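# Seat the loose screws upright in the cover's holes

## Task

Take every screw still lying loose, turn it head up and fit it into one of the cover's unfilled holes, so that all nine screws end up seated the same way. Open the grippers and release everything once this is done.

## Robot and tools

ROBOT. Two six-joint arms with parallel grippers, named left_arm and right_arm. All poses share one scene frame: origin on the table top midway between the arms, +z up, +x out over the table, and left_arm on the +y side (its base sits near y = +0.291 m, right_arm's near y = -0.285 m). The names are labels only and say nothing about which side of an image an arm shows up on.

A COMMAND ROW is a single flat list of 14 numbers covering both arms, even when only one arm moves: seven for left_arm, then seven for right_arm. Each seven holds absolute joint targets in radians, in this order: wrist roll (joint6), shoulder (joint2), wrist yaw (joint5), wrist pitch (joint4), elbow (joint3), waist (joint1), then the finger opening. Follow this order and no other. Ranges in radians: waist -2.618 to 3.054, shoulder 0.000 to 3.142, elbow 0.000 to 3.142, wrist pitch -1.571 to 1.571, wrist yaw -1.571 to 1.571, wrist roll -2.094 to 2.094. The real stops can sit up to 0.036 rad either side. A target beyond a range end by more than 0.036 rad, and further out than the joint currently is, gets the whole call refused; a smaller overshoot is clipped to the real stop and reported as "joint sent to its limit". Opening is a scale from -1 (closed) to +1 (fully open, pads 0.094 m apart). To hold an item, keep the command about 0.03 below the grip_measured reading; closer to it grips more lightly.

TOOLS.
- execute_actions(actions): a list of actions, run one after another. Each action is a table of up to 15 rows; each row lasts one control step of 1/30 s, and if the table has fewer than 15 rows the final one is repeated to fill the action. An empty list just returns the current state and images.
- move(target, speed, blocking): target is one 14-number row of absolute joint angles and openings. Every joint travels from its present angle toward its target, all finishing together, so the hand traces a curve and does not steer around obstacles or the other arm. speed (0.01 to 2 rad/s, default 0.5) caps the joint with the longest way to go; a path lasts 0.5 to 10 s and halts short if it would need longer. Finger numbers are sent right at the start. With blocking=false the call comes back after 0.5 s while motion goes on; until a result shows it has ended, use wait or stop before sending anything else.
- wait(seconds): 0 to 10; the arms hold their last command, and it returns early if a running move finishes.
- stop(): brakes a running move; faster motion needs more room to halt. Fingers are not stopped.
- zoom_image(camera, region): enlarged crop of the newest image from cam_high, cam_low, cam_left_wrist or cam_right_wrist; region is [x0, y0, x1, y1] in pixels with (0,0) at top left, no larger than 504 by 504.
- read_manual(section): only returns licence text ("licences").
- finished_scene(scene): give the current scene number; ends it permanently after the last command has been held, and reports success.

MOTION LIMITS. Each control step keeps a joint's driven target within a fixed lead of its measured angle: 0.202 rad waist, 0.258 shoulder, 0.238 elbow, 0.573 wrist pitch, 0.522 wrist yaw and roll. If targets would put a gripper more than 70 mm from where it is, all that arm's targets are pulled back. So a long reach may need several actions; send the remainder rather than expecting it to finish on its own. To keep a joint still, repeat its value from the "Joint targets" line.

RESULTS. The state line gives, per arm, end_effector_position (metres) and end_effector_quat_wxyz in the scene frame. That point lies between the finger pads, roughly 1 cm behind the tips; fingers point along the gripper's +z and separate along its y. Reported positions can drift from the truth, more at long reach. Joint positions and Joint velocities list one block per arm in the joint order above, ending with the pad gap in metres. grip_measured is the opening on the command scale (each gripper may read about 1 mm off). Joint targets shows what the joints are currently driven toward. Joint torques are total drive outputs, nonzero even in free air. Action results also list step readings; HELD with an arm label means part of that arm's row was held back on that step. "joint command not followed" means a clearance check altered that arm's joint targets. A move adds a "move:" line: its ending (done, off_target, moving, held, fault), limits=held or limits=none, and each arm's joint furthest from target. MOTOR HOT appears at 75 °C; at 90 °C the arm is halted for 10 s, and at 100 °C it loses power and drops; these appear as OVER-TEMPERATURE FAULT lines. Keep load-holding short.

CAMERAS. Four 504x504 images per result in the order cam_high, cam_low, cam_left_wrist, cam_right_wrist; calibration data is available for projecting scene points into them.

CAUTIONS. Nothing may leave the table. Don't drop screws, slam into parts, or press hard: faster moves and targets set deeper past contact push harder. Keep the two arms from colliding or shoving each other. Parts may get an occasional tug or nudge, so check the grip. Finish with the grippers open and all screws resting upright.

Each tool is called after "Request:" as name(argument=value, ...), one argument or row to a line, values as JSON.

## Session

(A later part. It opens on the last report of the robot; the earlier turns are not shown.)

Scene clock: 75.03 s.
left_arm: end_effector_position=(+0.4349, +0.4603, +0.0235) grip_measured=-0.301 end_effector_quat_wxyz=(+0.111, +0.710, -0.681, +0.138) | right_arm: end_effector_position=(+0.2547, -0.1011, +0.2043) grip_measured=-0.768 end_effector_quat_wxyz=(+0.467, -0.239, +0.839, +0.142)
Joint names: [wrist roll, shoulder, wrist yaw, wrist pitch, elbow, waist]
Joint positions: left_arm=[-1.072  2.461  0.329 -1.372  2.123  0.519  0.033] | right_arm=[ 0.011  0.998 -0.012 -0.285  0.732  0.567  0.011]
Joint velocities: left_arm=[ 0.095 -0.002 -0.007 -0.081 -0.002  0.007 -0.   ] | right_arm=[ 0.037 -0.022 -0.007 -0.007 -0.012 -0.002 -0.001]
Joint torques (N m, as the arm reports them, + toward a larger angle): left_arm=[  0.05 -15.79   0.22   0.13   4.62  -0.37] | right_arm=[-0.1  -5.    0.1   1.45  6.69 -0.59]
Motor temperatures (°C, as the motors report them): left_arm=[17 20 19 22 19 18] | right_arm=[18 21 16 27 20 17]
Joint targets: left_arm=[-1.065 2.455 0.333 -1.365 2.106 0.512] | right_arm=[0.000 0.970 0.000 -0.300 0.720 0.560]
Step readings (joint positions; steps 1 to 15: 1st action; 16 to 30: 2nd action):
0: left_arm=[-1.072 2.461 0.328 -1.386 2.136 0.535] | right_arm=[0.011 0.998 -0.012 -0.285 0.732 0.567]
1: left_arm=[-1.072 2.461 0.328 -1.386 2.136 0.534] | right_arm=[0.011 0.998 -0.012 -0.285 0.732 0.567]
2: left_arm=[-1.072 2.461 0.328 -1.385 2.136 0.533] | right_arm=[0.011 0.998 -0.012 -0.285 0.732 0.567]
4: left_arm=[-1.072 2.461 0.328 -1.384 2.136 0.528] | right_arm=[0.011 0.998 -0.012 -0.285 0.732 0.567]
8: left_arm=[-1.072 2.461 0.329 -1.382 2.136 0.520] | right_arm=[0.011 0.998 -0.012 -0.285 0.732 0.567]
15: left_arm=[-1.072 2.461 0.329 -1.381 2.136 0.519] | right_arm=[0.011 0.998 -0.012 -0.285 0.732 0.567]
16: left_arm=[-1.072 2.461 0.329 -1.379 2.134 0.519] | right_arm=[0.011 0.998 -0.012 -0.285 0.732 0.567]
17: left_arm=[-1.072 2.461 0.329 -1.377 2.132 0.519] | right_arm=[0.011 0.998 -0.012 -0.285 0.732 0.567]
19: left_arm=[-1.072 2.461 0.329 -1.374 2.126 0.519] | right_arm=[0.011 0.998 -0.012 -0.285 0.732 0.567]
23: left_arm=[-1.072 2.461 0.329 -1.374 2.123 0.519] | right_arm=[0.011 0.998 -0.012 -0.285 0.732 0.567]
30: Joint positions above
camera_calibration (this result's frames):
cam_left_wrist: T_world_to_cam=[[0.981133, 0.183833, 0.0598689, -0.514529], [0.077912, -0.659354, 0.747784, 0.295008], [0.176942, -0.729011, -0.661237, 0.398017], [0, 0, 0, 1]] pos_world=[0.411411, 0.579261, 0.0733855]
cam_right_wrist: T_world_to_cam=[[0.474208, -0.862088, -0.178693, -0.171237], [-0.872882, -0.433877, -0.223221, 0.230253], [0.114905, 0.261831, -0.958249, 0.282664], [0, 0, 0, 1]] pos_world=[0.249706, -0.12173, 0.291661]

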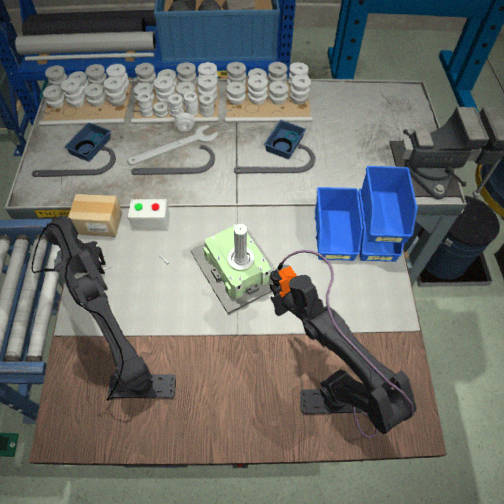

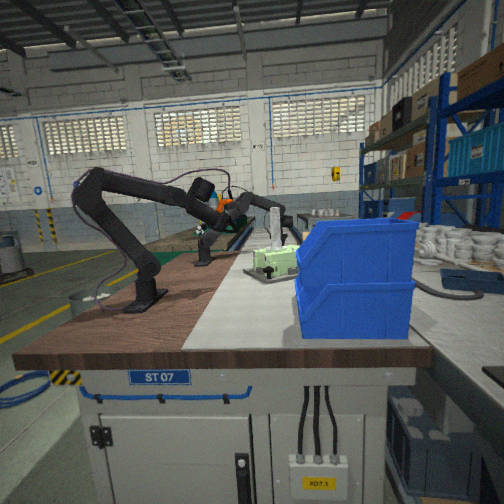

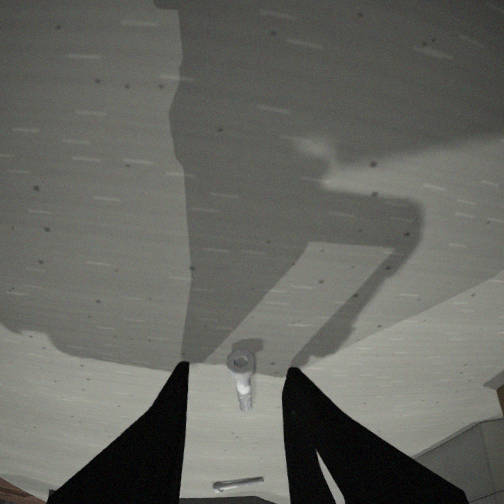

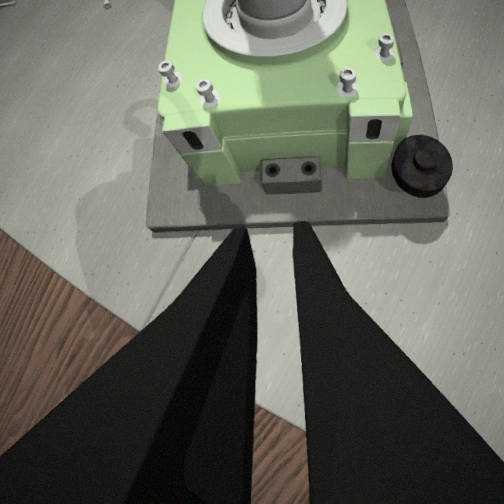

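Slightly lower, then close.

Request:
execute_actions(
  actions=[
    [[-1.065,2.455,0.333,-1.359,2.098,0.508,-0.6,0,0.97,0,-0.3,0.72,0.56,-0.77]],
    [[-1.065,2.455,0.333,-1.359,2.098,0.508,-0.8,0,0.97,0,-0.3,0.72,0.56,-0.77]],
    [[-1.065,2.455,0.333,-1.359,2.098,0.508,-0.95,0,0.97,0,-0.3,0.72,0.56,-0.77]],
  ],
)

Request:
move(
  target=[-1.065,2.25,0.333,-1.359,2.098,0.508,-0.95,0,0.97,0,-0.3,0.72,0.56,-0.77],
  speed=0.3,
)

Scene clock: 77.70 s.
left_arm: end_effector_position=(+0.4363, +0.4610, +0.0233) grip_measured=-0.896 end_effector_quat_wxyz=(+0.107, +0.710, -0.682, +0.140) | right_arm: end_effector_position=(+0.2547, -0.1011, +0.2043) grip_measured=-0.768 end_effector_quat_wxyz=(+0.467, -0.239, +0.839, +0.142)
Joint names: [wrist roll, shoulder, wrist yaw, wrist pitch, elbow, waist]
Joint positions: left_arm=[-1.072  2.461  0.329 -1.365  2.123  0.519  0.005] | right_arm=[ 0.011  0.998 -0.012 -0.285  0.732  0.567  0.011]
Joint velocities: left_arm=[-0.037 -0.022 -0.11   0.022 -0.007 -0.007 -0.001] | right_arm=[ 0.037 -0.002  0.066 -0.037  0.002 -0.007 -0.001]
Joint torques (N m, as the arm reports them, + toward a larger angle): left_arm=[  0.05 -15.63   0.25   0.1    3.93  -0.8 ] | right_arm=[-0.1  -5.03  0.1   1.45  6.7  -0.6 ]
Motor temperatures (°C, as the motors report them): left_arm=[17 21 19 22 19 18] | right_arm=[18 21 16 27 20 17]
Joint targets: left_arm=[-1.065 2.455 0.333 -1.359 2.098 0.508] | right_arm=[0.000 0.970 -0.000 -0.300 0.720 0.560]
Step readings (joint positions; steps 1 to 15: 1st action; 16 to 30: 2nd action; 31 to 45: 3rd action):
0: left_arm=[-1.072 2.461 0.329 -1.371 2.123 0.519] | right_arm=[0.011 0.998 -0.012 -0.285 0.732 0.567]
1: left_arm=[-1.072 2.461 0.329 -1.371 2.123 0.519] | right_arm=[0.011 0.998 -0.012 -0.285 0.732 0.567]
2: left_arm=[-1.072 2.461 0.329 -1.370 2.123 0.519] | right_arm=[0.011 0.998 -0.012 -0.285 0.732 0.567]
4: left_arm=[-1.072 2.461 0.329 -1.368 2.123 0.519] | right_arm=[0.011 0.998 -0.012 -0.285 0.732 0.567]
8: left_arm=[-1.072 2.461 0.329 -1.366 2.123 0.519] | right_arm=[0.011 0.998 -0.012 -0.285 0.732 0.567]
15: left_arm=[-1.072 2.461 0.329 -1.365 2.123 0.519] | right_arm=[0.011 0.998 -0.012 -0.285 0.732 0.567]
16: left_arm=[-1.072 2.461 0.329 -1.365 2.123 0.519] | right_arm=[0.011 0.998 -0.012 -0.285 0.732 0.567]
17: left_arm=[-1.072 2.461 0.329 -1.365 2.123 0.519] | right_arm=[0.011 0.998 -0.012 -0.285 0.732 0.567]
19: left_arm=[-1.072 2.461 0.329 -1.365 2.123 0.519] | right_arm=[0.011 0.998 -0.012 -0.285 0.732 0.567]
23: left_arm=[-1.072 2.461 0.329 -1.365 2.123 0.519] | right_arm=[0.011 0.998 -0.012 -0.285 0.732 0.567]
30: left_arm=[-1.072 2.461 0.329 -1.365 2.123 0.519] | right_arm=[0.011 0.998 -0.012 -0.285 0.732 0.567]
31: left_arm=[-1.072 2.461 0.329 -1.365 2.123 0.519] | right_arm=[0.011 0.998 -0.012 -0.285 0.732 0.567]
32: left_arm=[-1.072 2.461 0.329 -1.365 2.123 0.519] | right_arm=[0.011 0.998 -0.012 -0.285 0.732 0.567]
34: left_arm=[-1.072 2.461 0.329 -1.365 2.123 0.519] | right_arm=[0.011 0.998 -0.012 -0.285 0.732 0.567]
38: left_arm=[-1.072 2.461 0.329 -1.365 2.123 0.519] | right_arm=[0.011 0.998 -0.012 -0.285 0.732 0.567]
45: Joint positions above
camera_calibration (this result's frames):
cam_left_wrist: T_world_to_cam=[[0.980734, 0.18369, 0.0664712, -0.51599], [0.0733469, -0.661639, 0.746226, 0.298621], [0.181054, -0.726974, -0.662366, 0.395466], [0, 0, 0, 1]] pos_world=[0.412545, 0.579855, 0.0734031]
cam_right_wrist: T_world_to_cam=[[0.474208, -0.862088, -0.178693, -0.171237], [-0.872882, -0.433877, -0.223221, 0.230253], [0.114905, 0.261831, -0.958249, 0.282664], [0, 0, 0, 1]] pos_world=[0.249706, -0.12173, 0.291661]

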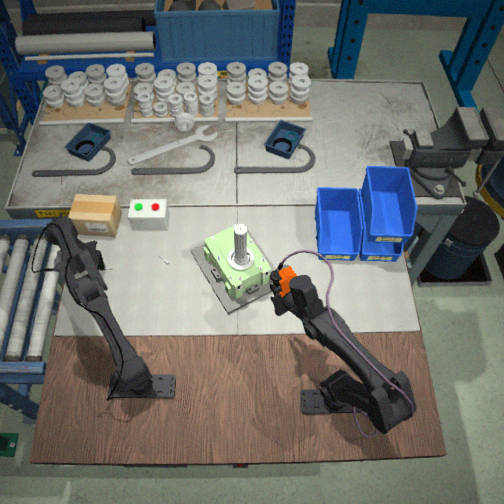

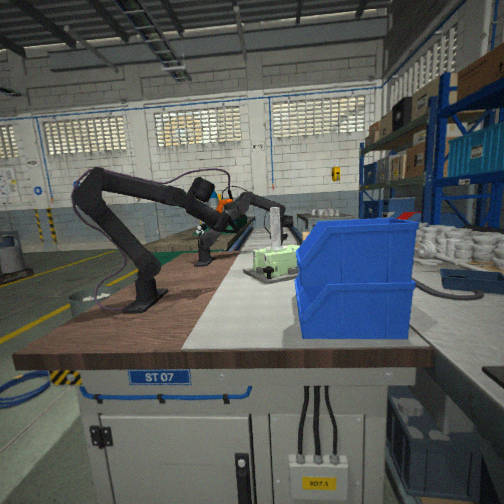

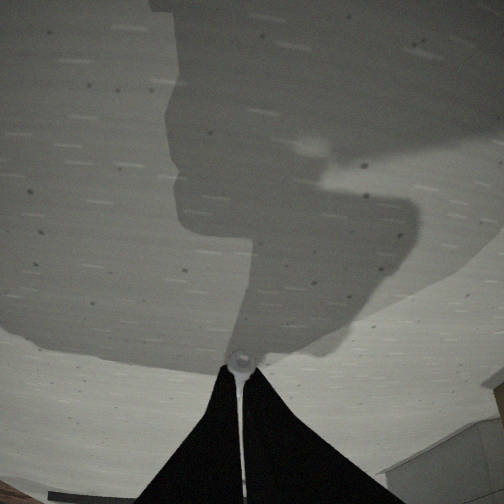

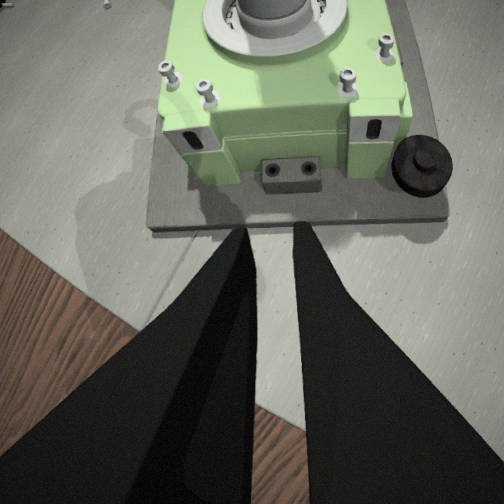

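Scene clock: 79.00 s.
left_arm: end_effector_position=(+0.4448, +0.4659, +0.1111) grip_measured=-0.896 end_effector_quat_wxyz=(+0.011, +0.699, -0.695, +0.167) | right_arm: end_effector_position=(+0.2547, -0.1011, +0.2043) grip_measured=-0.768 end_effector_quat_wxyz=(+0.467, -0.239, +0.839, +0.142)
Joint names: [wrist roll, shoulder, wrist yaw, wrist pitch, elbow, waist]
Joint positions: left_arm=[-1.072  2.253  0.329 -1.361  2.115  0.519  0.005] | right_arm=[ 0.011  0.998 -0.012 -0.285  0.732  0.567  0.011]
Joint velocities: left_arm=[-0.007  0.007  0.066 -0.051  0.007 -0.002 -0.   ] | right_arm=[-0.022 -0.012  0.007  0.022 -0.002 -0.002 -0.001]
Joint torques (N m, as the arm reports them, + toward a larger angle): left_arm=[  0.06 -14.5    0.27   0.52   5.01  -0.68] | right_arm=[-0.1  -5.    0.11  1.45  6.7  -0.58]
Motor temperatures (°C, as the motors report them): left_arm=[17 21 19 22 19 18] | right_arm=[18 21 16 27 20 17]
Joint targets: left_arm=[-1.065 2.250 0.333 -1.359 2.098 0.508] | right_arm=[-0.000 0.970 0.000 -0.300 0.720 0.560]
move: off_target (right_arm); limits=none; left_arm: farthest joint: the elbow, 0.017 radians from its target (0.025 radians at the start); right_arm: farthest joint: the shoulder, 0.028 radians from its target (0.028 radians at the start)
camera_calibration (this result's frames):
cam_left_wrist: T_world_to_cam=[[0.951998, 0.167359, 0.2563, -0.531751], [-0.0533966, -0.733668, 0.677407, 0.333276], [0.30141, -0.658576, -0.689514, 0.373193], [0, 0, 0, 1]] pos_world=[0.411538, 0.579283, 0.167846]
cam_right_wrist: T_world_to_cam=[[0.474208, -0.862088, -0.178693, -0.171237], [-0.872882, -0.433877, -0.223221, 0.230253], [0.114905, 0.261831, -0.958249, 0.282664], [0, 0, 0, 1]] pos_world=[0.249706, -0.12173, 0.291661]

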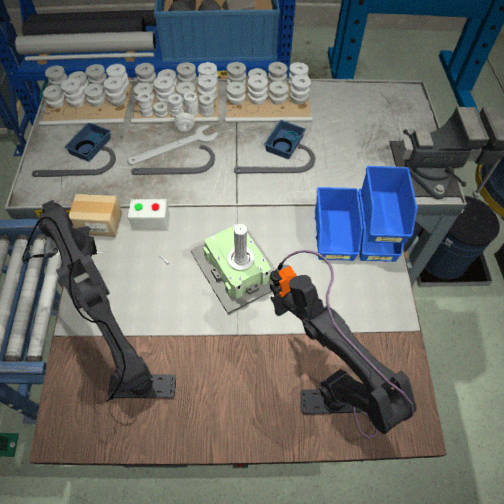

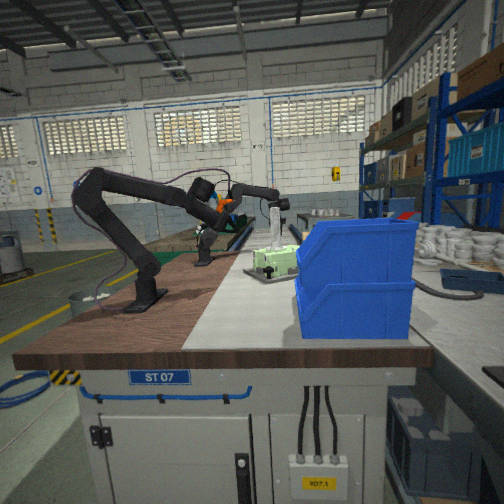

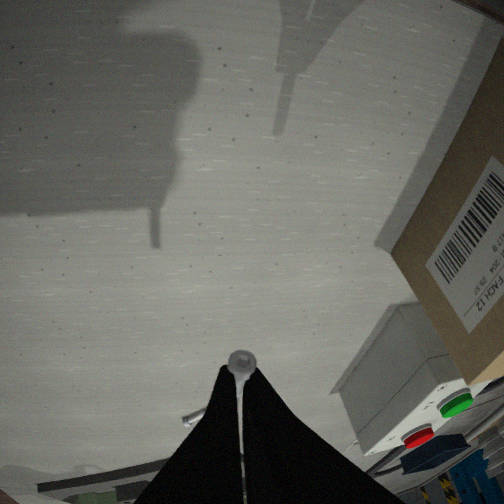

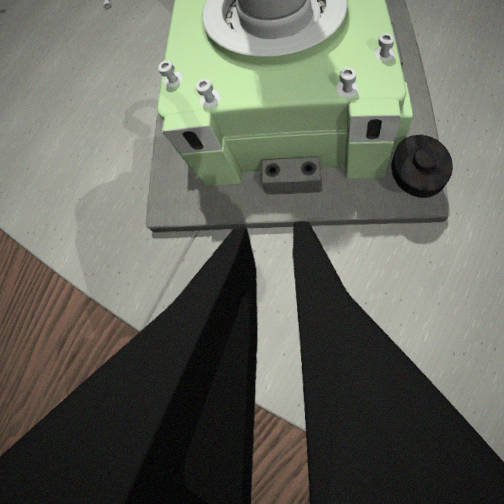

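Request:
move(
  target=[0.29,1.75,0.4,0,1.44,0.2,-0.95,0,1.15,0,-0.25,1.0,0.5,-0.77],
  speed=0.9,
)

Request:
move(
  target=[0.285,1.95,0.668,0.185,1.455,-0.25,-0.95,0,1.15,0,-0.25,1.0,0.5,-0.77],
  speed=0.6,
)

Request:
move(
  target=[0.285,2.05,0.668,0.18,1.455,-0.397,-0.95,0,1.15,0,-0.25,1.0,0.5,-0.77],
  speed=0.25,
)

Scene clock: 87.47 s.
left_arm: end_effector_position=(+0.5709, +0.3349, +0.2936) grip_measured=-0.895 end_effector_quat_wxyz=(+0.604, +0.147, +0.783, -0.012) | right_arm: end_effector_position=(+0.3056, -0.0942, +0.2812) grip_measured=-0.768 end_effector_quat_wxyz=(+0.531, -0.207, +0.809, +0.145)
Joint names: [wrist roll, shoulder, wrist yaw, wrist pitch, elbow, waist]
Joint positions: left_arm=[0.283 1.762 0.393 0.005 1.461 0.205 0.005] | right_arm=[ 0.011  1.134 -0.012 -0.25   0.979  0.513  0.011]
Joint velocities: left_arm=[ 0.051  0.002 -0.037  0.081  0.002 -0.007 -0.001] | right_arm=[-0.007  0.002 -0.051  0.007 -0.007 -0.002 -0.   ]
Joint torques (N m, as the arm reports them, + toward a larger angle): left_arm=[  0.02 -11.76   0.18   2.08   6.19  -0.17] | right_arm=[-0.12 -2.54  0.1   1.67  9.4  -1.11]
Motor temperatures (°C, as the motors report them): left_arm=[17 22 19 22 19 18] | right_arm=[18 21 16 27 20 17]
Joint targets: left_arm=[0.290 1.750 0.400 0.000 1.440 0.200] | right_arm=[0.000 1.150 -0.000 -0.250 1.000 0.500]
move: off_target (left_arm, right_arm); limits=none; left_arm: farthest joint: the elbow, 0.021 radians from its target (0.675 radians at the start); right_arm: farthest joint: the elbow, 0.021 radians from its target (0.268 radians at the start)
camera_calibration (this result's frames):
cam_left_wrist: T_world_to_cam=[[-0.28643, -0.957796, -0.0241988, 0.489589], [-0.65943, 0.2154, -0.720246, 0.558765], [0.695061, -0.190342, -0.693297, -0.00562144], [0, 0, 0, 1]] pos_world=[0.512607, 0.347498, 0.410399]
cam_right_wrist: T_world_to_cam=[[0.449478, -0.873968, -0.184797, -0.167539], [-0.85835, -0.365261, -0.360306, 0.335392], [0.247397, 0.32057, -0.914347, 0.301417], [0, 0, 0, 1]] pos_world=[0.28862, -0.120544, 0.365483]

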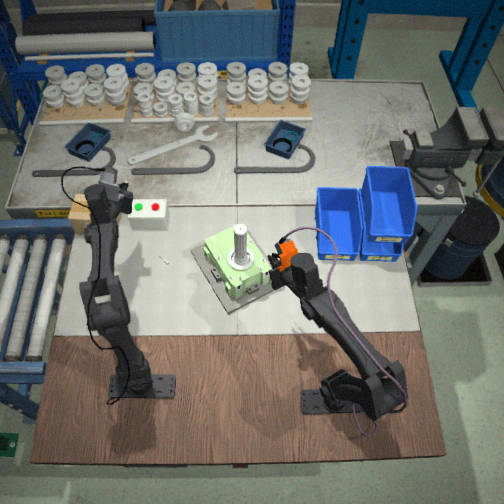

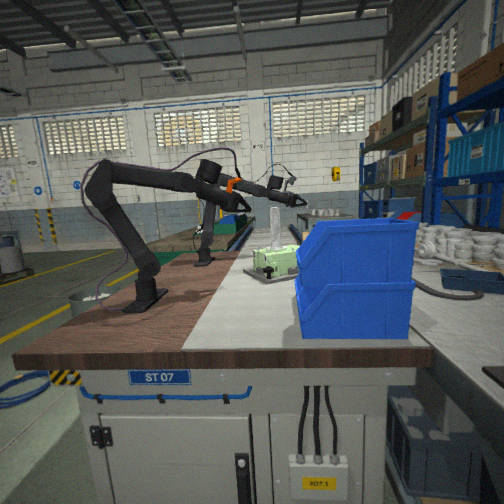

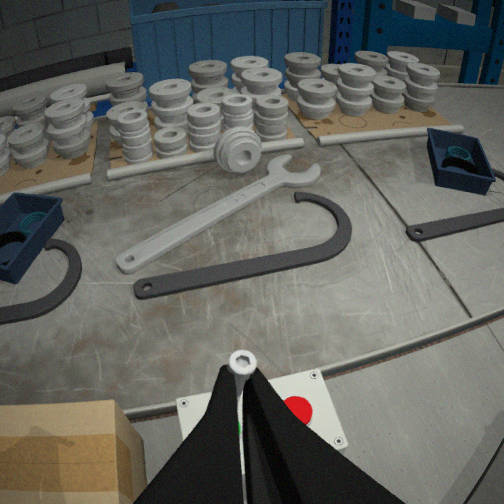

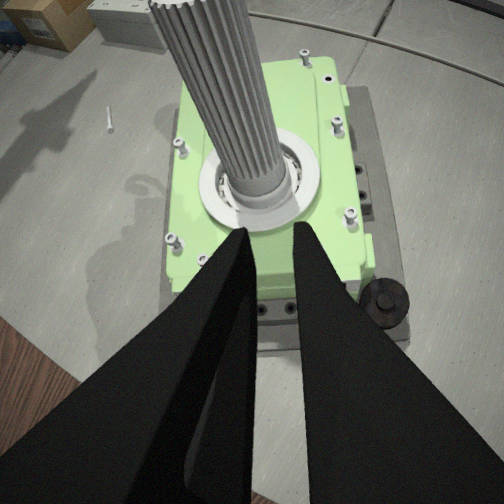

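Scene clock: 88.97 s.
left_arm: end_effector_position=(+0.5385, +0.0411, +0.2420) grip_measured=-0.896 end_effector_quat_wxyz=(+0.566, +0.389, +0.681, -0.253) | right_arm: end_effector_position=(+0.3056, -0.0942, +0.2812) grip_measured=-0.768 end_effector_quat_wxyz=(+0.531, -0.207, +0.809, +0.145)
Joint names: [wrist roll, shoulder, wrist yaw, wrist pitch, elbow, waist]
Joint positions: left_arm=[ 0.283  1.945  0.658  0.189  1.461 -0.259  0.005] | right_arm=[ 0.011  1.134 -0.012 -0.25   0.979  0.513  0.011]
Joint velocities: left_arm=[ 0.051 -0.012  0.022 -0.037  0.002  0.007  0.001] | right_arm=[ 0.022  0.002  0.037  0.007 -0.012  0.002 -0.   ]
Joint torques (N m, as the arm reports them, + toward a larger angle): left_arm=[  0.02 -12.09   0.27   1.93   6.98   0.52] | right_arm=[-0.11 -2.55  0.11  1.67  9.42 -1.11]
Motor temperatures (°C, as the motors report them): left_arm=[17 22 19 22 19 18] | right_arm=[18 21 16 28 20 17]
Joint targets: left_arm=[0.285 1.950 0.668 0.185 1.455 -0.250] | right_arm=[-0.000 1.150 0.000 -0.250 1.000 0.500]
move: off_target (right_arm); limits=none; left_arm: farthest joint: the wrist yaw, 0.010 radians from its target (0.275 radians at the start); right_arm: farthest joint: the elbow, 0.021 radians from its target (0.021 radians at the start)
camera_calibration (this result's frames):
cam_left_wrist: T_world_to_cam=[[-0.84524, -0.533076, 0.0374114, 0.466141], [-0.375535, 0.54272, -0.751284, 0.404688], [0.380187, -0.649065, -0.658918, 0.105246], [0, 0, 0, 1]] pos_world=[0.505963, 0.0971676, 0.355946]
cam_right_wrist: T_world_to_cam=[[0.449478, -0.873968, -0.184797, -0.167539], [-0.85835, -0.365261, -0.360306, 0.335392], [0.247397, 0.32057, -0.914347, 0.301417], [0, 0, 0, 1]] pos_world=[0.28862, -0.120544, 0.365483]

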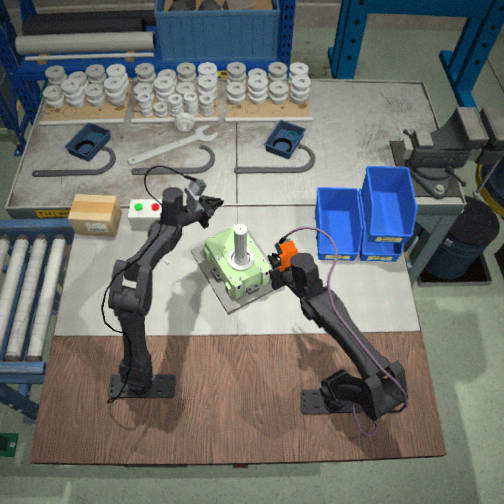

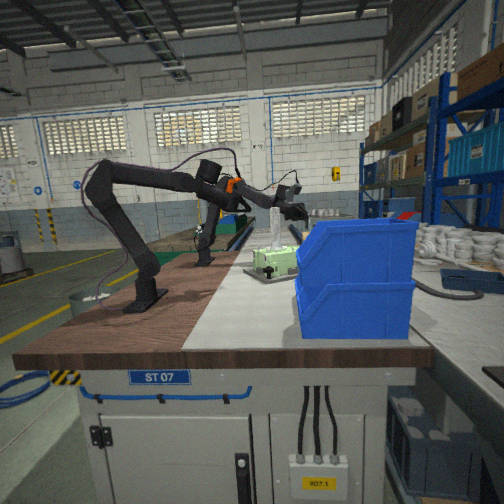

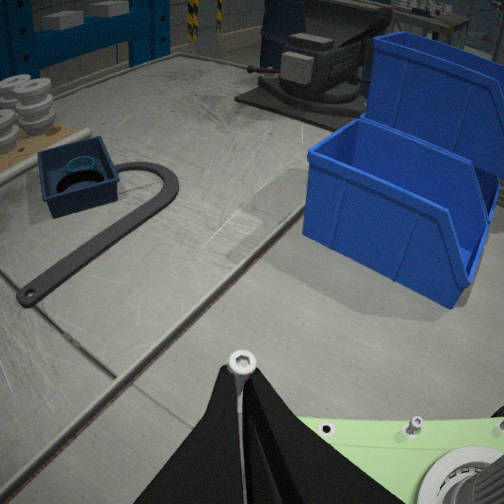

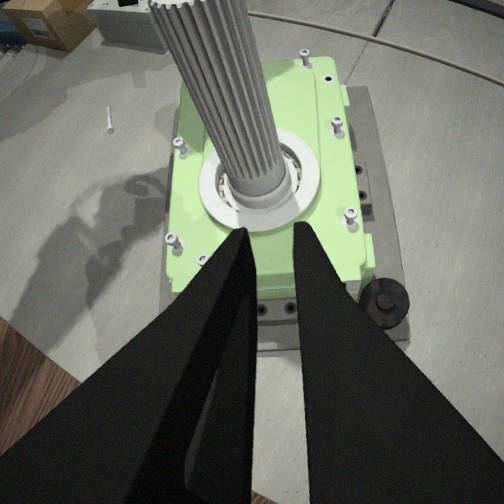

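Scene clock: 89.90 s.
left_arm: end_effector_position=(+0.5086, -0.0310, +0.1887) grip_measured=-0.896 end_effector_quat_wxyz=(+0.511, +0.432, +0.680, -0.299) | right_arm: end_effector_position=(+0.3056, -0.0942, +0.2812) grip_measured=-0.768 end_effector_quat_wxyz=(+0.531, -0.207, +0.809, +0.145)
Joint names: [wrist roll, shoulder, wrist yaw, wrist pitch, elbow, waist]
Joint positions: left_arm=[ 0.283  2.044  0.66   0.195  1.461 -0.395  0.005] | right_arm=[ 0.011  1.134 -0.012 -0.25   0.979  0.513  0.011]
Joint velocities: left_arm=[-0.022 -0.012  0.051 -0.022 -0.027 -0.002 -0.   ] | right_arm=[ 0.037  0.007 -0.037 -0.007  0.002 -0.007 -0.001]
Joint torques (N m, as the arm reports them, + toward a larger angle): left_arm=[  0.02 -12.73   0.25   1.85   6.81   0.01] | right_arm=[-0.1  -2.55  0.1   1.67  9.43 -1.12]
Motor temperatures (°C, as the motors report them): left_arm=[17 22 19 22 19 18] | right_arm=[18 21 16 28 20 17]
Joint targets: left_arm=[0.285 2.050 0.668 0.180 1.455 -0.397] | right_arm=[-0.000 1.150 -0.000 -0.250 1.000 0.500]
move: off_target (right_arm); limits=none; left_arm: farthest joint: the wrist pitch, 0.015 radians from its target (0.009 radians at the start); right_arm: farthest joint: the elbow, 0.021 radians from its target (0.021 radians at the start)
camera_calibration (this result's frames):
cam_left_wrist: T_world_to_cam=[[-0.90466, -0.413887, 0.10143, 0.426302], [-0.360139, 0.615343, -0.70118, 0.377482], [0.227795, -0.670859, -0.705732, 0.120389], [0, 0, 0, 1]] pos_world=[0.49418, 0.0249239, 0.306406]
cam_right_wrist: T_world_to_cam=[[0.449478, -0.873968, -0.184797, -0.167539], [-0.85835, -0.365261, -0.360306, 0.335392], [0.247397, 0.32057, -0.914347, 0.301417], [0, 0, 0, 1]] pos_world=[0.28862, -0.120544, 0.365483]

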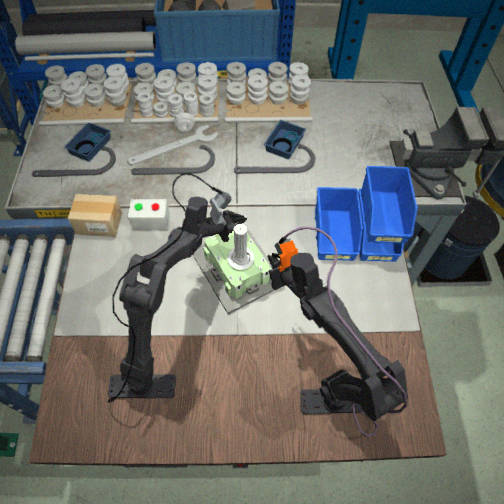

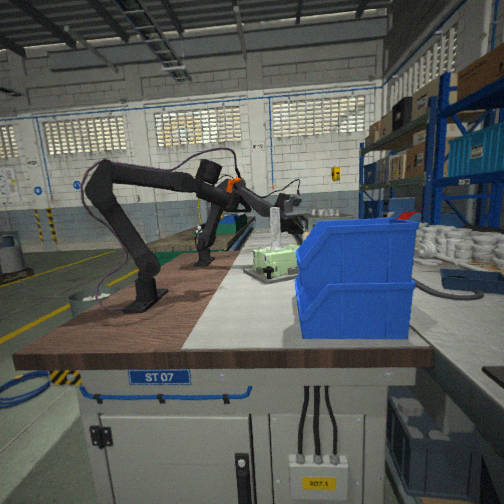

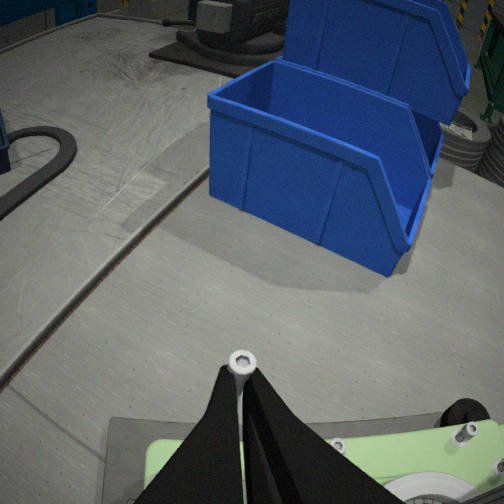

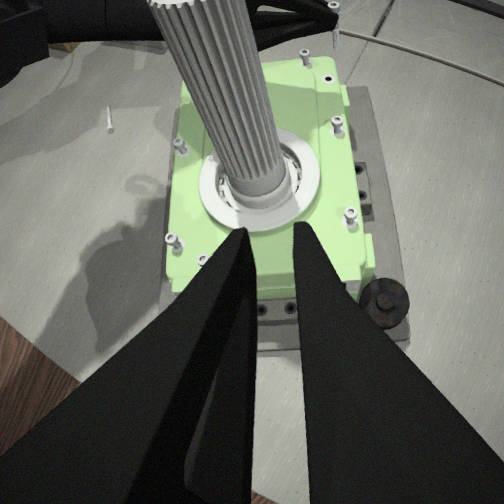

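Request:
move(
  target=[0.285,2.078,0.668,0.172,1.42,-0.382,-0.95,0,1.15,0,-0.25,1.0,0.5,-0.77],
  speed=0.1,
)

Request:
zoom_image(
  camera="cam_right_wrist",
  region=[280,10,380,110],
)

Request:
zoom_image(
  camera="cam_low",
  region=[260,190,330,260],
)

Scene clock: 93.53 s.
left_arm: end_effector_position=(+0.5049, -0.0294, +0.1603) grip_measured=-0.896 end_effector_quat_wxyz=(+0.486, +0.429, +0.698, -0.303) | right_arm: end_effector_position=(+0.3056, -0.0942, +0.2812) grip_measured=-0.768 end_effector_quat_wxyz=(+0.531, -0.207, +0.809, +0.145)
Joint names: [wrist roll, shoulder, wrist yaw, wrist pitch, elbow, waist]
Joint positions: left_arm=[ 0.283  2.072  0.66   0.187  1.433 -0.395  0.005] | right_arm=[ 0.011  1.134 -0.012 -0.25   0.979  0.513  0.011]
Joint velocities: left_arm=[ 0.037 -0.007  0.037 -0.051 -0.012  0.002  0.   ] | right_arm=[-0.022 -0.007  0.007 -0.007  0.002 -0.002 -0.001]
Joint torques (N m, as the arm reports them, + toward a larger angle): left_arm=[ -0.02 -12.99   0.28   1.83   6.24   0.77] | right_arm=[-0.1  -2.58  0.09  1.67  9.4  -1.05]
Motor temperatures (°C, as the motors report them): left_arm=[17 22 19 23 19 18] | right_arm=[18 21 16 28 21 17]
Joint targets: left_arm=[0.285 2.078 0.668 0.172 1.420 -0.382] | right_arm=[0.000 1.150 0.000 -0.250 1.000 0.500]
move: off_target (right_arm); limits=none; left_arm: farthest joint: the wrist pitch, 0.015 radians from its target (0.023 radians at the start); right_arm: farthest joint: the elbow, 0.021 radians from its target (0.021 radians at the start)
camera_calibration (this result's frames):
cam_left_wrist: T_world_to_cam=[[-0.897596, -0.41685, 0.143377, 0.416099], [-0.399535, 0.631871, -0.664162, 0.369749], [0.18626, -0.653433, -0.733711, 0.12822], [0, 0, 0, 1]] pos_world=[0.497334, 0.0236006, 0.27999]
cam_right_wrist: T_world_to_cam=[[0.449478, -0.873968, -0.184797, -0.167539], [-0.85835, -0.365261, -0.360306, 0.335392], [0.247397, 0.32057, -0.914347, 0.301417], [0, 0, 0, 1]] pos_world=[0.28862, -0.120544, 0.365483]

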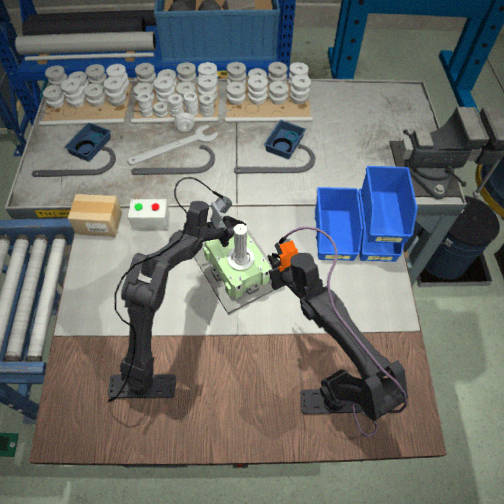

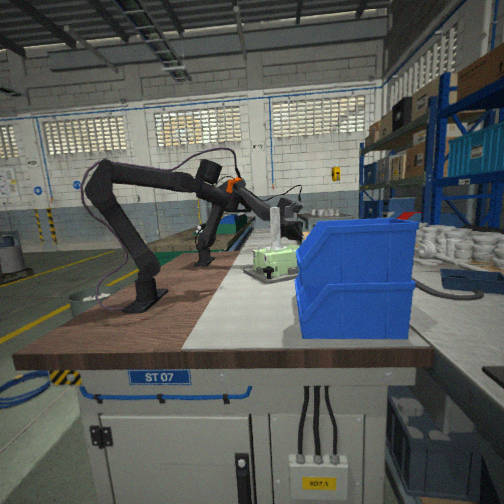

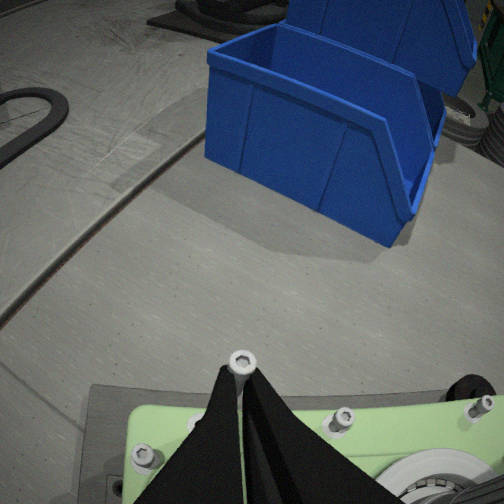

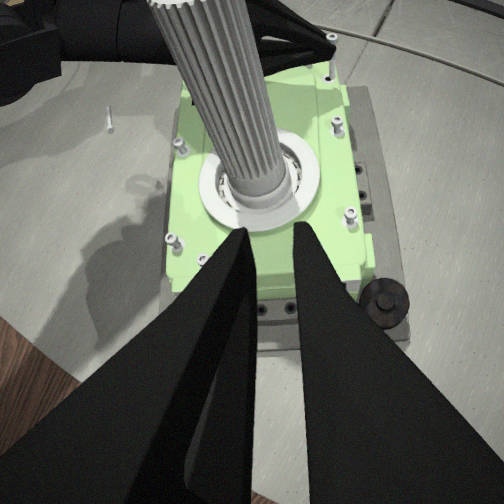

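Region (280, 10, 380, 110) of cam_right_wrist's 504x504 image, scaled by 5.040, with more detail than that image has.

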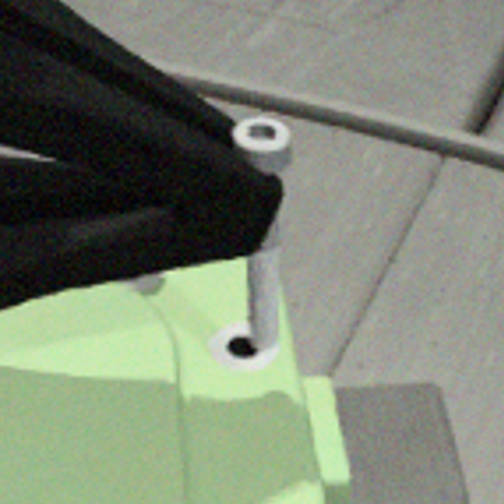

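Region (260, 190, 330, 260) of cam_low's 504x504 image, scaled by 7.200, with more detail than that image has.

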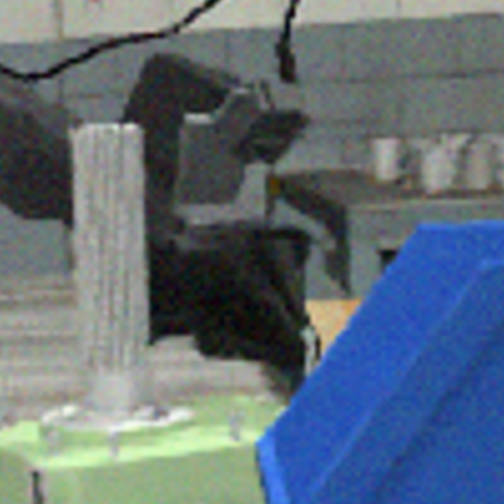

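Request:
execute_actions(
  actions=[
    [[0.25,2.07,0.63,0.19,1.42,-0.377,-0.95,0,1.15,0,-0.25,1.0,0.5,-0.77]],
    [[0.25,2.07,0.597,0.19,1.42,-0.377,-0.95,0,1.15,0,-0.25,1.0,0.5,-0.77]],
  ],
)

Request:
zoom_image(
  camera="cam_right_wrist",
  region=[280,10,380,110],
)

Scene clock: 98.07 s.
left_arm: end_effector_position=(+0.5168, -0.0192, +0.1591) grip_measured=-0.896 end_effector_quat_wxyz=(+0.493, +0.406, +0.716, -0.284) | right_arm: end_effector_position=(+0.3056, -0.0942, +0.2812) grip_measured=-0.768 end_effector_quat_wxyz=(+0.531, -0.207, +0.809, +0.145)
Joint names: [wrist roll, shoulder, wrist yaw, wrist pitch, elbow, waist]
Joint positions: left_arm=[ 0.257  2.072  0.602  0.194  1.433 -0.385  0.005] | right_arm=[ 0.011  1.134 -0.012 -0.25   0.979  0.513  0.011]
Joint velocities: left_arm=[-0.11   0.002 -0.051 -0.022 -0.007  0.002 -0.002] | right_arm=[ 0.037  0.002 -0.022  0.051 -0.012 -0.002 -0.   ]
Joint torques (N m, as the arm reports them, + toward a larger angle): left_arm=[ -0.09 -13.55   0.11   1.92   6.26   0.62] | right_arm=[-0.11 -2.53  0.1   1.68  9.39 -1.08]
Motor temperatures (°C, as the motors report them): left_arm=[17 22 19 23 19 18] | right_arm=[18 21 16 28 21 17]
Joint targets: left_arm=[0.250 2.070 0.597 0.190 1.420 -0.377] | right_arm=[-0.000 1.150 -0.000 -0.250 1.000 0.500]
Step readings (joint positions; steps 1 to 15: 1st action; 16 to 30: 2nd action):
0: left_arm=[0.283 2.072 0.660 0.187 1.433 -0.395] | right_arm=[0.011 1.134 -0.012 -0.250 0.979 0.513]
1: left_arm=[0.279 2.072 0.657 0.188 1.433 -0.395] | right_arm=[0.011 1.134 -0.012 -0.250 0.979 0.513]
2: left_arm=[0.274 2.072 0.652 0.189 1.433 -0.394] | right_arm=[0.011 1.134 -0.012 -0.250 0.979 0.513]
4: left_arm=[0.268 2.072 0.646 0.191 1.433 -0.391] | right_arm=[0.011 1.134 -0.012 -0.250 0.979 0.513]
8: left_arm=[0.261 2.072 0.638 0.193 1.433 -0.386] | right_arm=[0.011 1.134 -0.012 -0.250 0.979 0.513]
15: left_arm=[0.258 2.072 0.634 0.194 1.433 -0.385] | right_arm=[0.011 1.134 -0.012 -0.250 0.979 0.513]
16: left_arm=[0.257 2.072 0.630 0.194 1.433 -0.385] | right_arm=[0.011 1.134 -0.012 -0.250 0.979 0.513]
17: left_arm=[0.257 2.072 0.624 0.194 1.433 -0.385] | right_arm=[0.011 1.134 -0.012 -0.250 0.979 0.513]
19: left_arm=[0.257 2.072 0.615 0.194 1.433 -0.385] | right_arm=[0.011 1.134 -0.012 -0.250 0.979 0.513]
23: left_arm=[0.257 2.072 0.606 0.194 1.433 -0.385] | right_arm=[0.011 1.134 -0.012 -0.250 0.979 0.513]
30: Joint positions above
camera_calibration (this result's frames):
cam_left_wrist: T_world_to_cam=[[-0.865025, -0.480616, 0.144015, 0.413084], [-0.446892, 0.607575, -0.656613, 0.3901], [0.228079, -0.632346, -0.740351, 0.111586], [0, 0, 0, 1]] pos_world=[0.50621, 0.0320812, 0.279268]
cam_right_wrist: T_world_to_cam=[[0.449478, -0.873968, -0.184797, -0.167539], [-0.85835, -0.365261, -0.360306, 0.335392], [0.247397, 0.32057, -0.914347, 0.301417], [0, 0, 0, 1]] pos_world=[0.28862, -0.120544, 0.365483]

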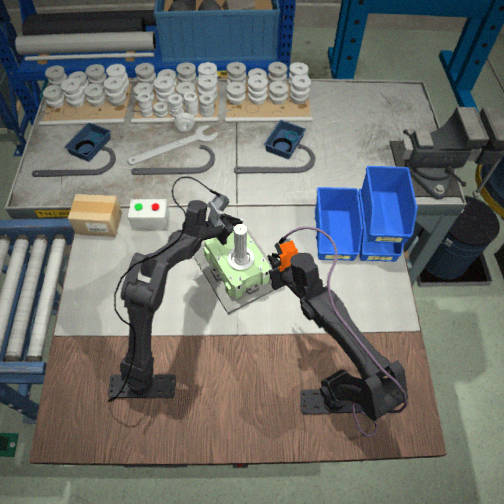

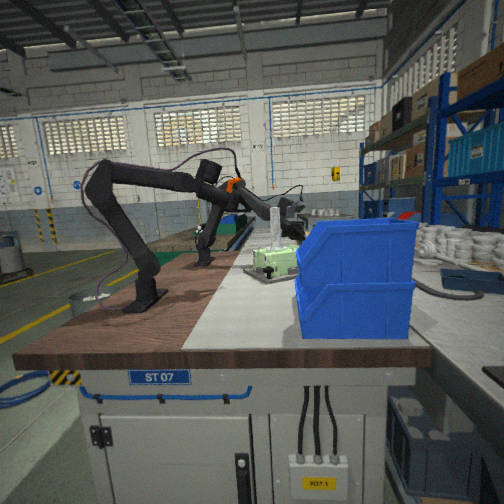

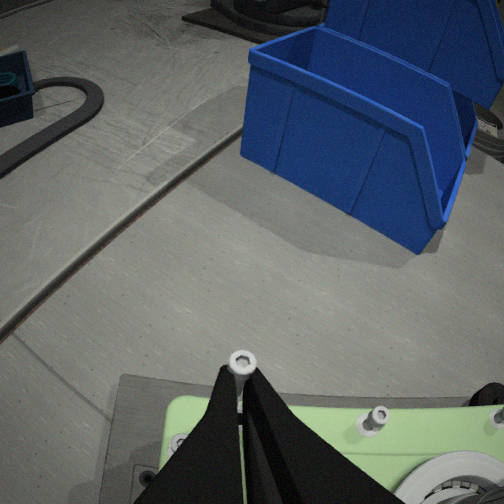

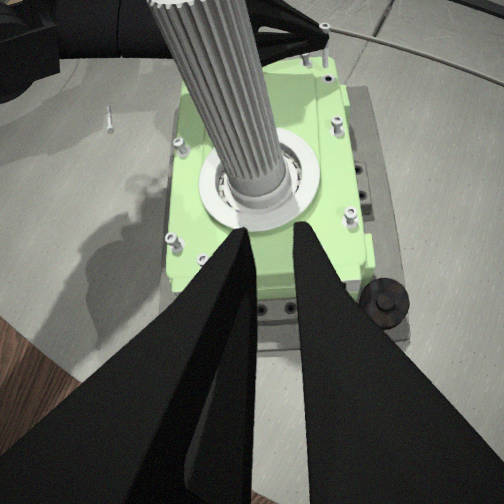

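Region (280, 10, 380, 110) of cam_right_wrist's 504x504 image, scaled by 5.040, with more detail than that image has.

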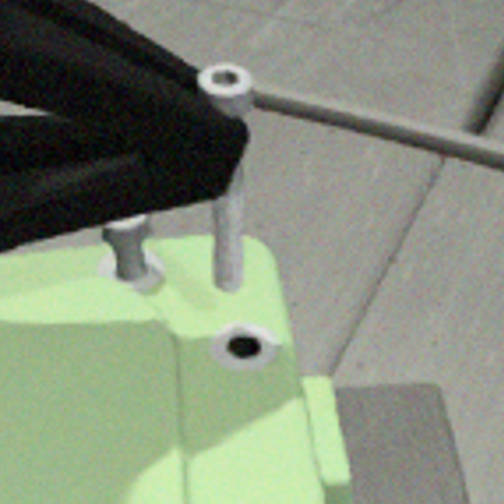

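Request:
execute_actions(
  actions=[
    [[0.25,2.099,0.588,0.19,1.42,-0.402,-0.95,0,1.15,0,-0.25,1.0,0.5,-0.77],[0.25,2.099,0.588,0.19,1.42,-0.402,-0.95,0,1.15,0,-0.25,1.0,0.5,-0.77],[0.25,2.092,0.588,0.19,1.42,-0.398,-0.95,0,1.15,0,-0.25,1.0,0.5,-0.77]],
  ],
)

Request:
zoom_image(
  camera="cam_right_wrist",
  region=[280,10,380,110],
)

Request:
zoom_image(
  camera="cam_left_wrist",
  region=[190,340,290,440],
)

Scene clock: 101.73 s.
left_arm: end_effector_position=(+0.5178, -0.0201, +0.1539) grip_measured=-0.896 end_effector_quat_wxyz=(+0.491, +0.405, +0.719, -0.281) | right_arm: end_effector_position=(+0.3056, -0.0942, +0.2812) grip_measured=-0.768 end_effector_quat_wxyz=(+0.531, -0.207, +0.809, +0.145)
Joint names: [wrist roll, shoulder, wrist yaw, wrist pitch, elbow, waist]
Joint positions: left_arm=[ 0.257  2.081  0.592  0.197  1.433 -0.389  0.005] | right_arm=[ 0.011  1.134 -0.012 -0.25   0.979  0.513  0.011]
Joint velocities: left_arm=[ 0.037 -0.002 -0.022 -0.066 -0.012 -0.002 -0.   ] | right_arm=[-0.007 -0.012 -0.051  0.007 -0.007 -0.002  0.   ]
Joint torques (N m, as the arm reports them, + toward a larger angle): left_arm=[ -0.04 -12.56   0.15   1.91   6.3   -0.47] | right_arm=[-0.12 -2.53  0.11  1.68  9.42 -1.11]
Motor temperatures (°C, as the motors report them): left_arm=[17 22 19 23 19 18] | right_arm=[18 20 16 28 21 17]
Joint targets: left_arm=[0.250 2.092 0.588 0.190 1.420 -0.398] | right_arm=[0.000 1.150 0.000 -0.250 1.000 0.500]
Step readings (joint positions):
0: left_arm=[0.257 2.072 0.601 0.194 1.433 -0.385] | right_arm=[0.011 1.134 -0.012 -0.250 0.979 0.513]
1: left_arm=[0.257 2.073 0.600 0.195 1.433 -0.386] | right_arm=[0.011 1.134 -0.012 -0.250 0.979 0.513]
2: left_arm=[0.257 2.074 0.598 0.197 1.433 -0.386] | right_arm=[0.011 1.134 -0.012 -0.250 0.979 0.513]
4: left_arm=[0.257 2.078 0.596 0.197 1.433 -0.388] | right_arm=[0.011 1.134 -0.012 -0.250 0.979 0.513]
8: left_arm=[0.257 2.081 0.593 0.197 1.433 -0.389] | right_arm=[0.011 1.134 -0.012 -0.250 0.979 0.513]
15: Joint positions above
camera_calibration (this result's frames):
cam_left_wrist: T_world_to_cam=[[-0.861572, -0.486619, 0.144554, 0.412243], [-0.453271, 0.609242, -0.650669, 0.390117], [0.22856, -0.62612, -0.745476, 0.107651], [0, 0, 0, 1]] pos_world=[0.507401, 0.0303323, 0.274496]
cam_right_wrist: T_world_to_cam=[[0.449478, -0.873968, -0.184797, -0.167539], [-0.85835, -0.365261, -0.360306, 0.335392], [0.247397, 0.32057, -0.914347, 0.301417], [0, 0, 0, 1]] pos_world=[0.28862, -0.120544, 0.365483]

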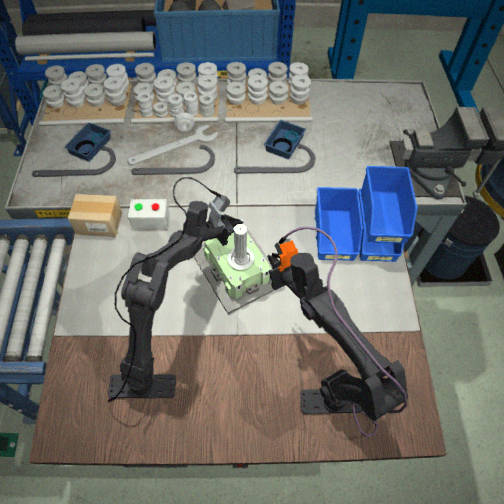

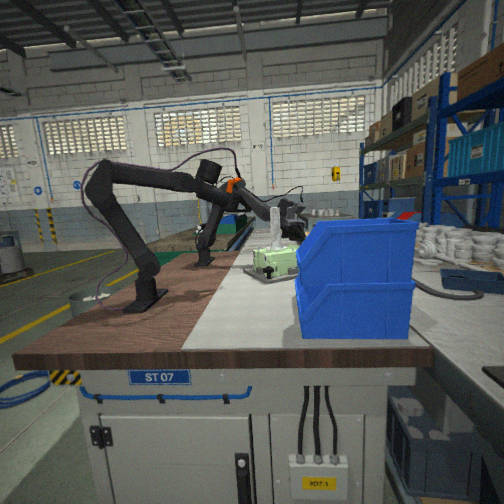

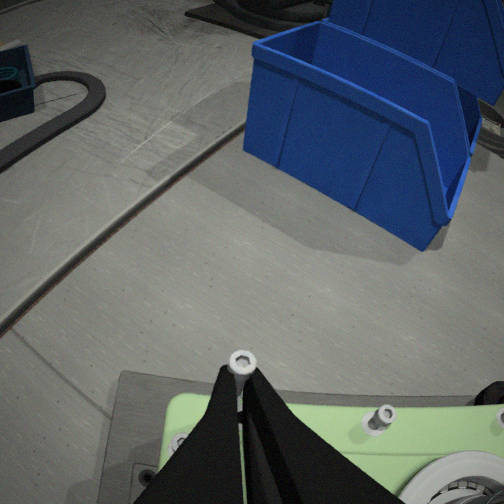

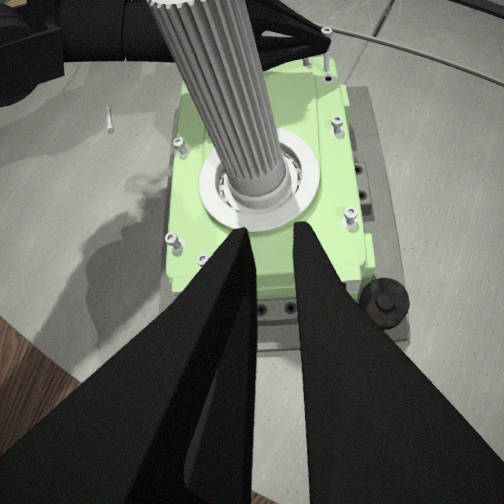

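Region (280, 10, 380, 110) of cam_right_wrist's 504x504 image, scaled by 5.040, with more detail than that image has.

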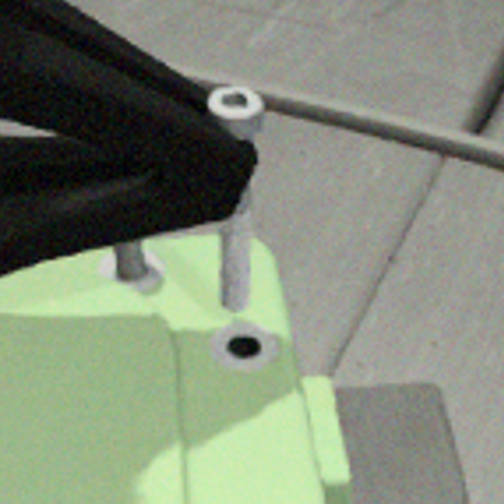

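Region (190, 340, 290, 440) of cam_left_wrist's 504x504 image, scaled by 5.040, with more detail than that image has.

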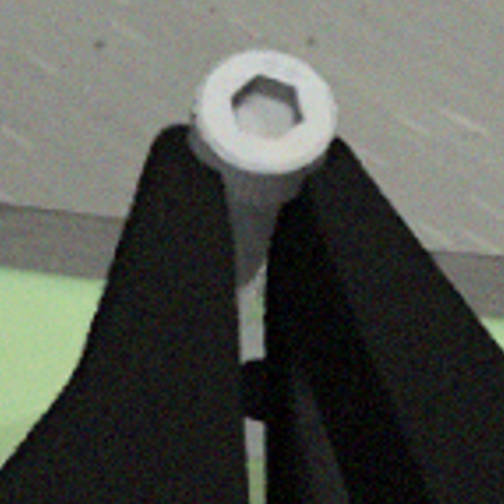

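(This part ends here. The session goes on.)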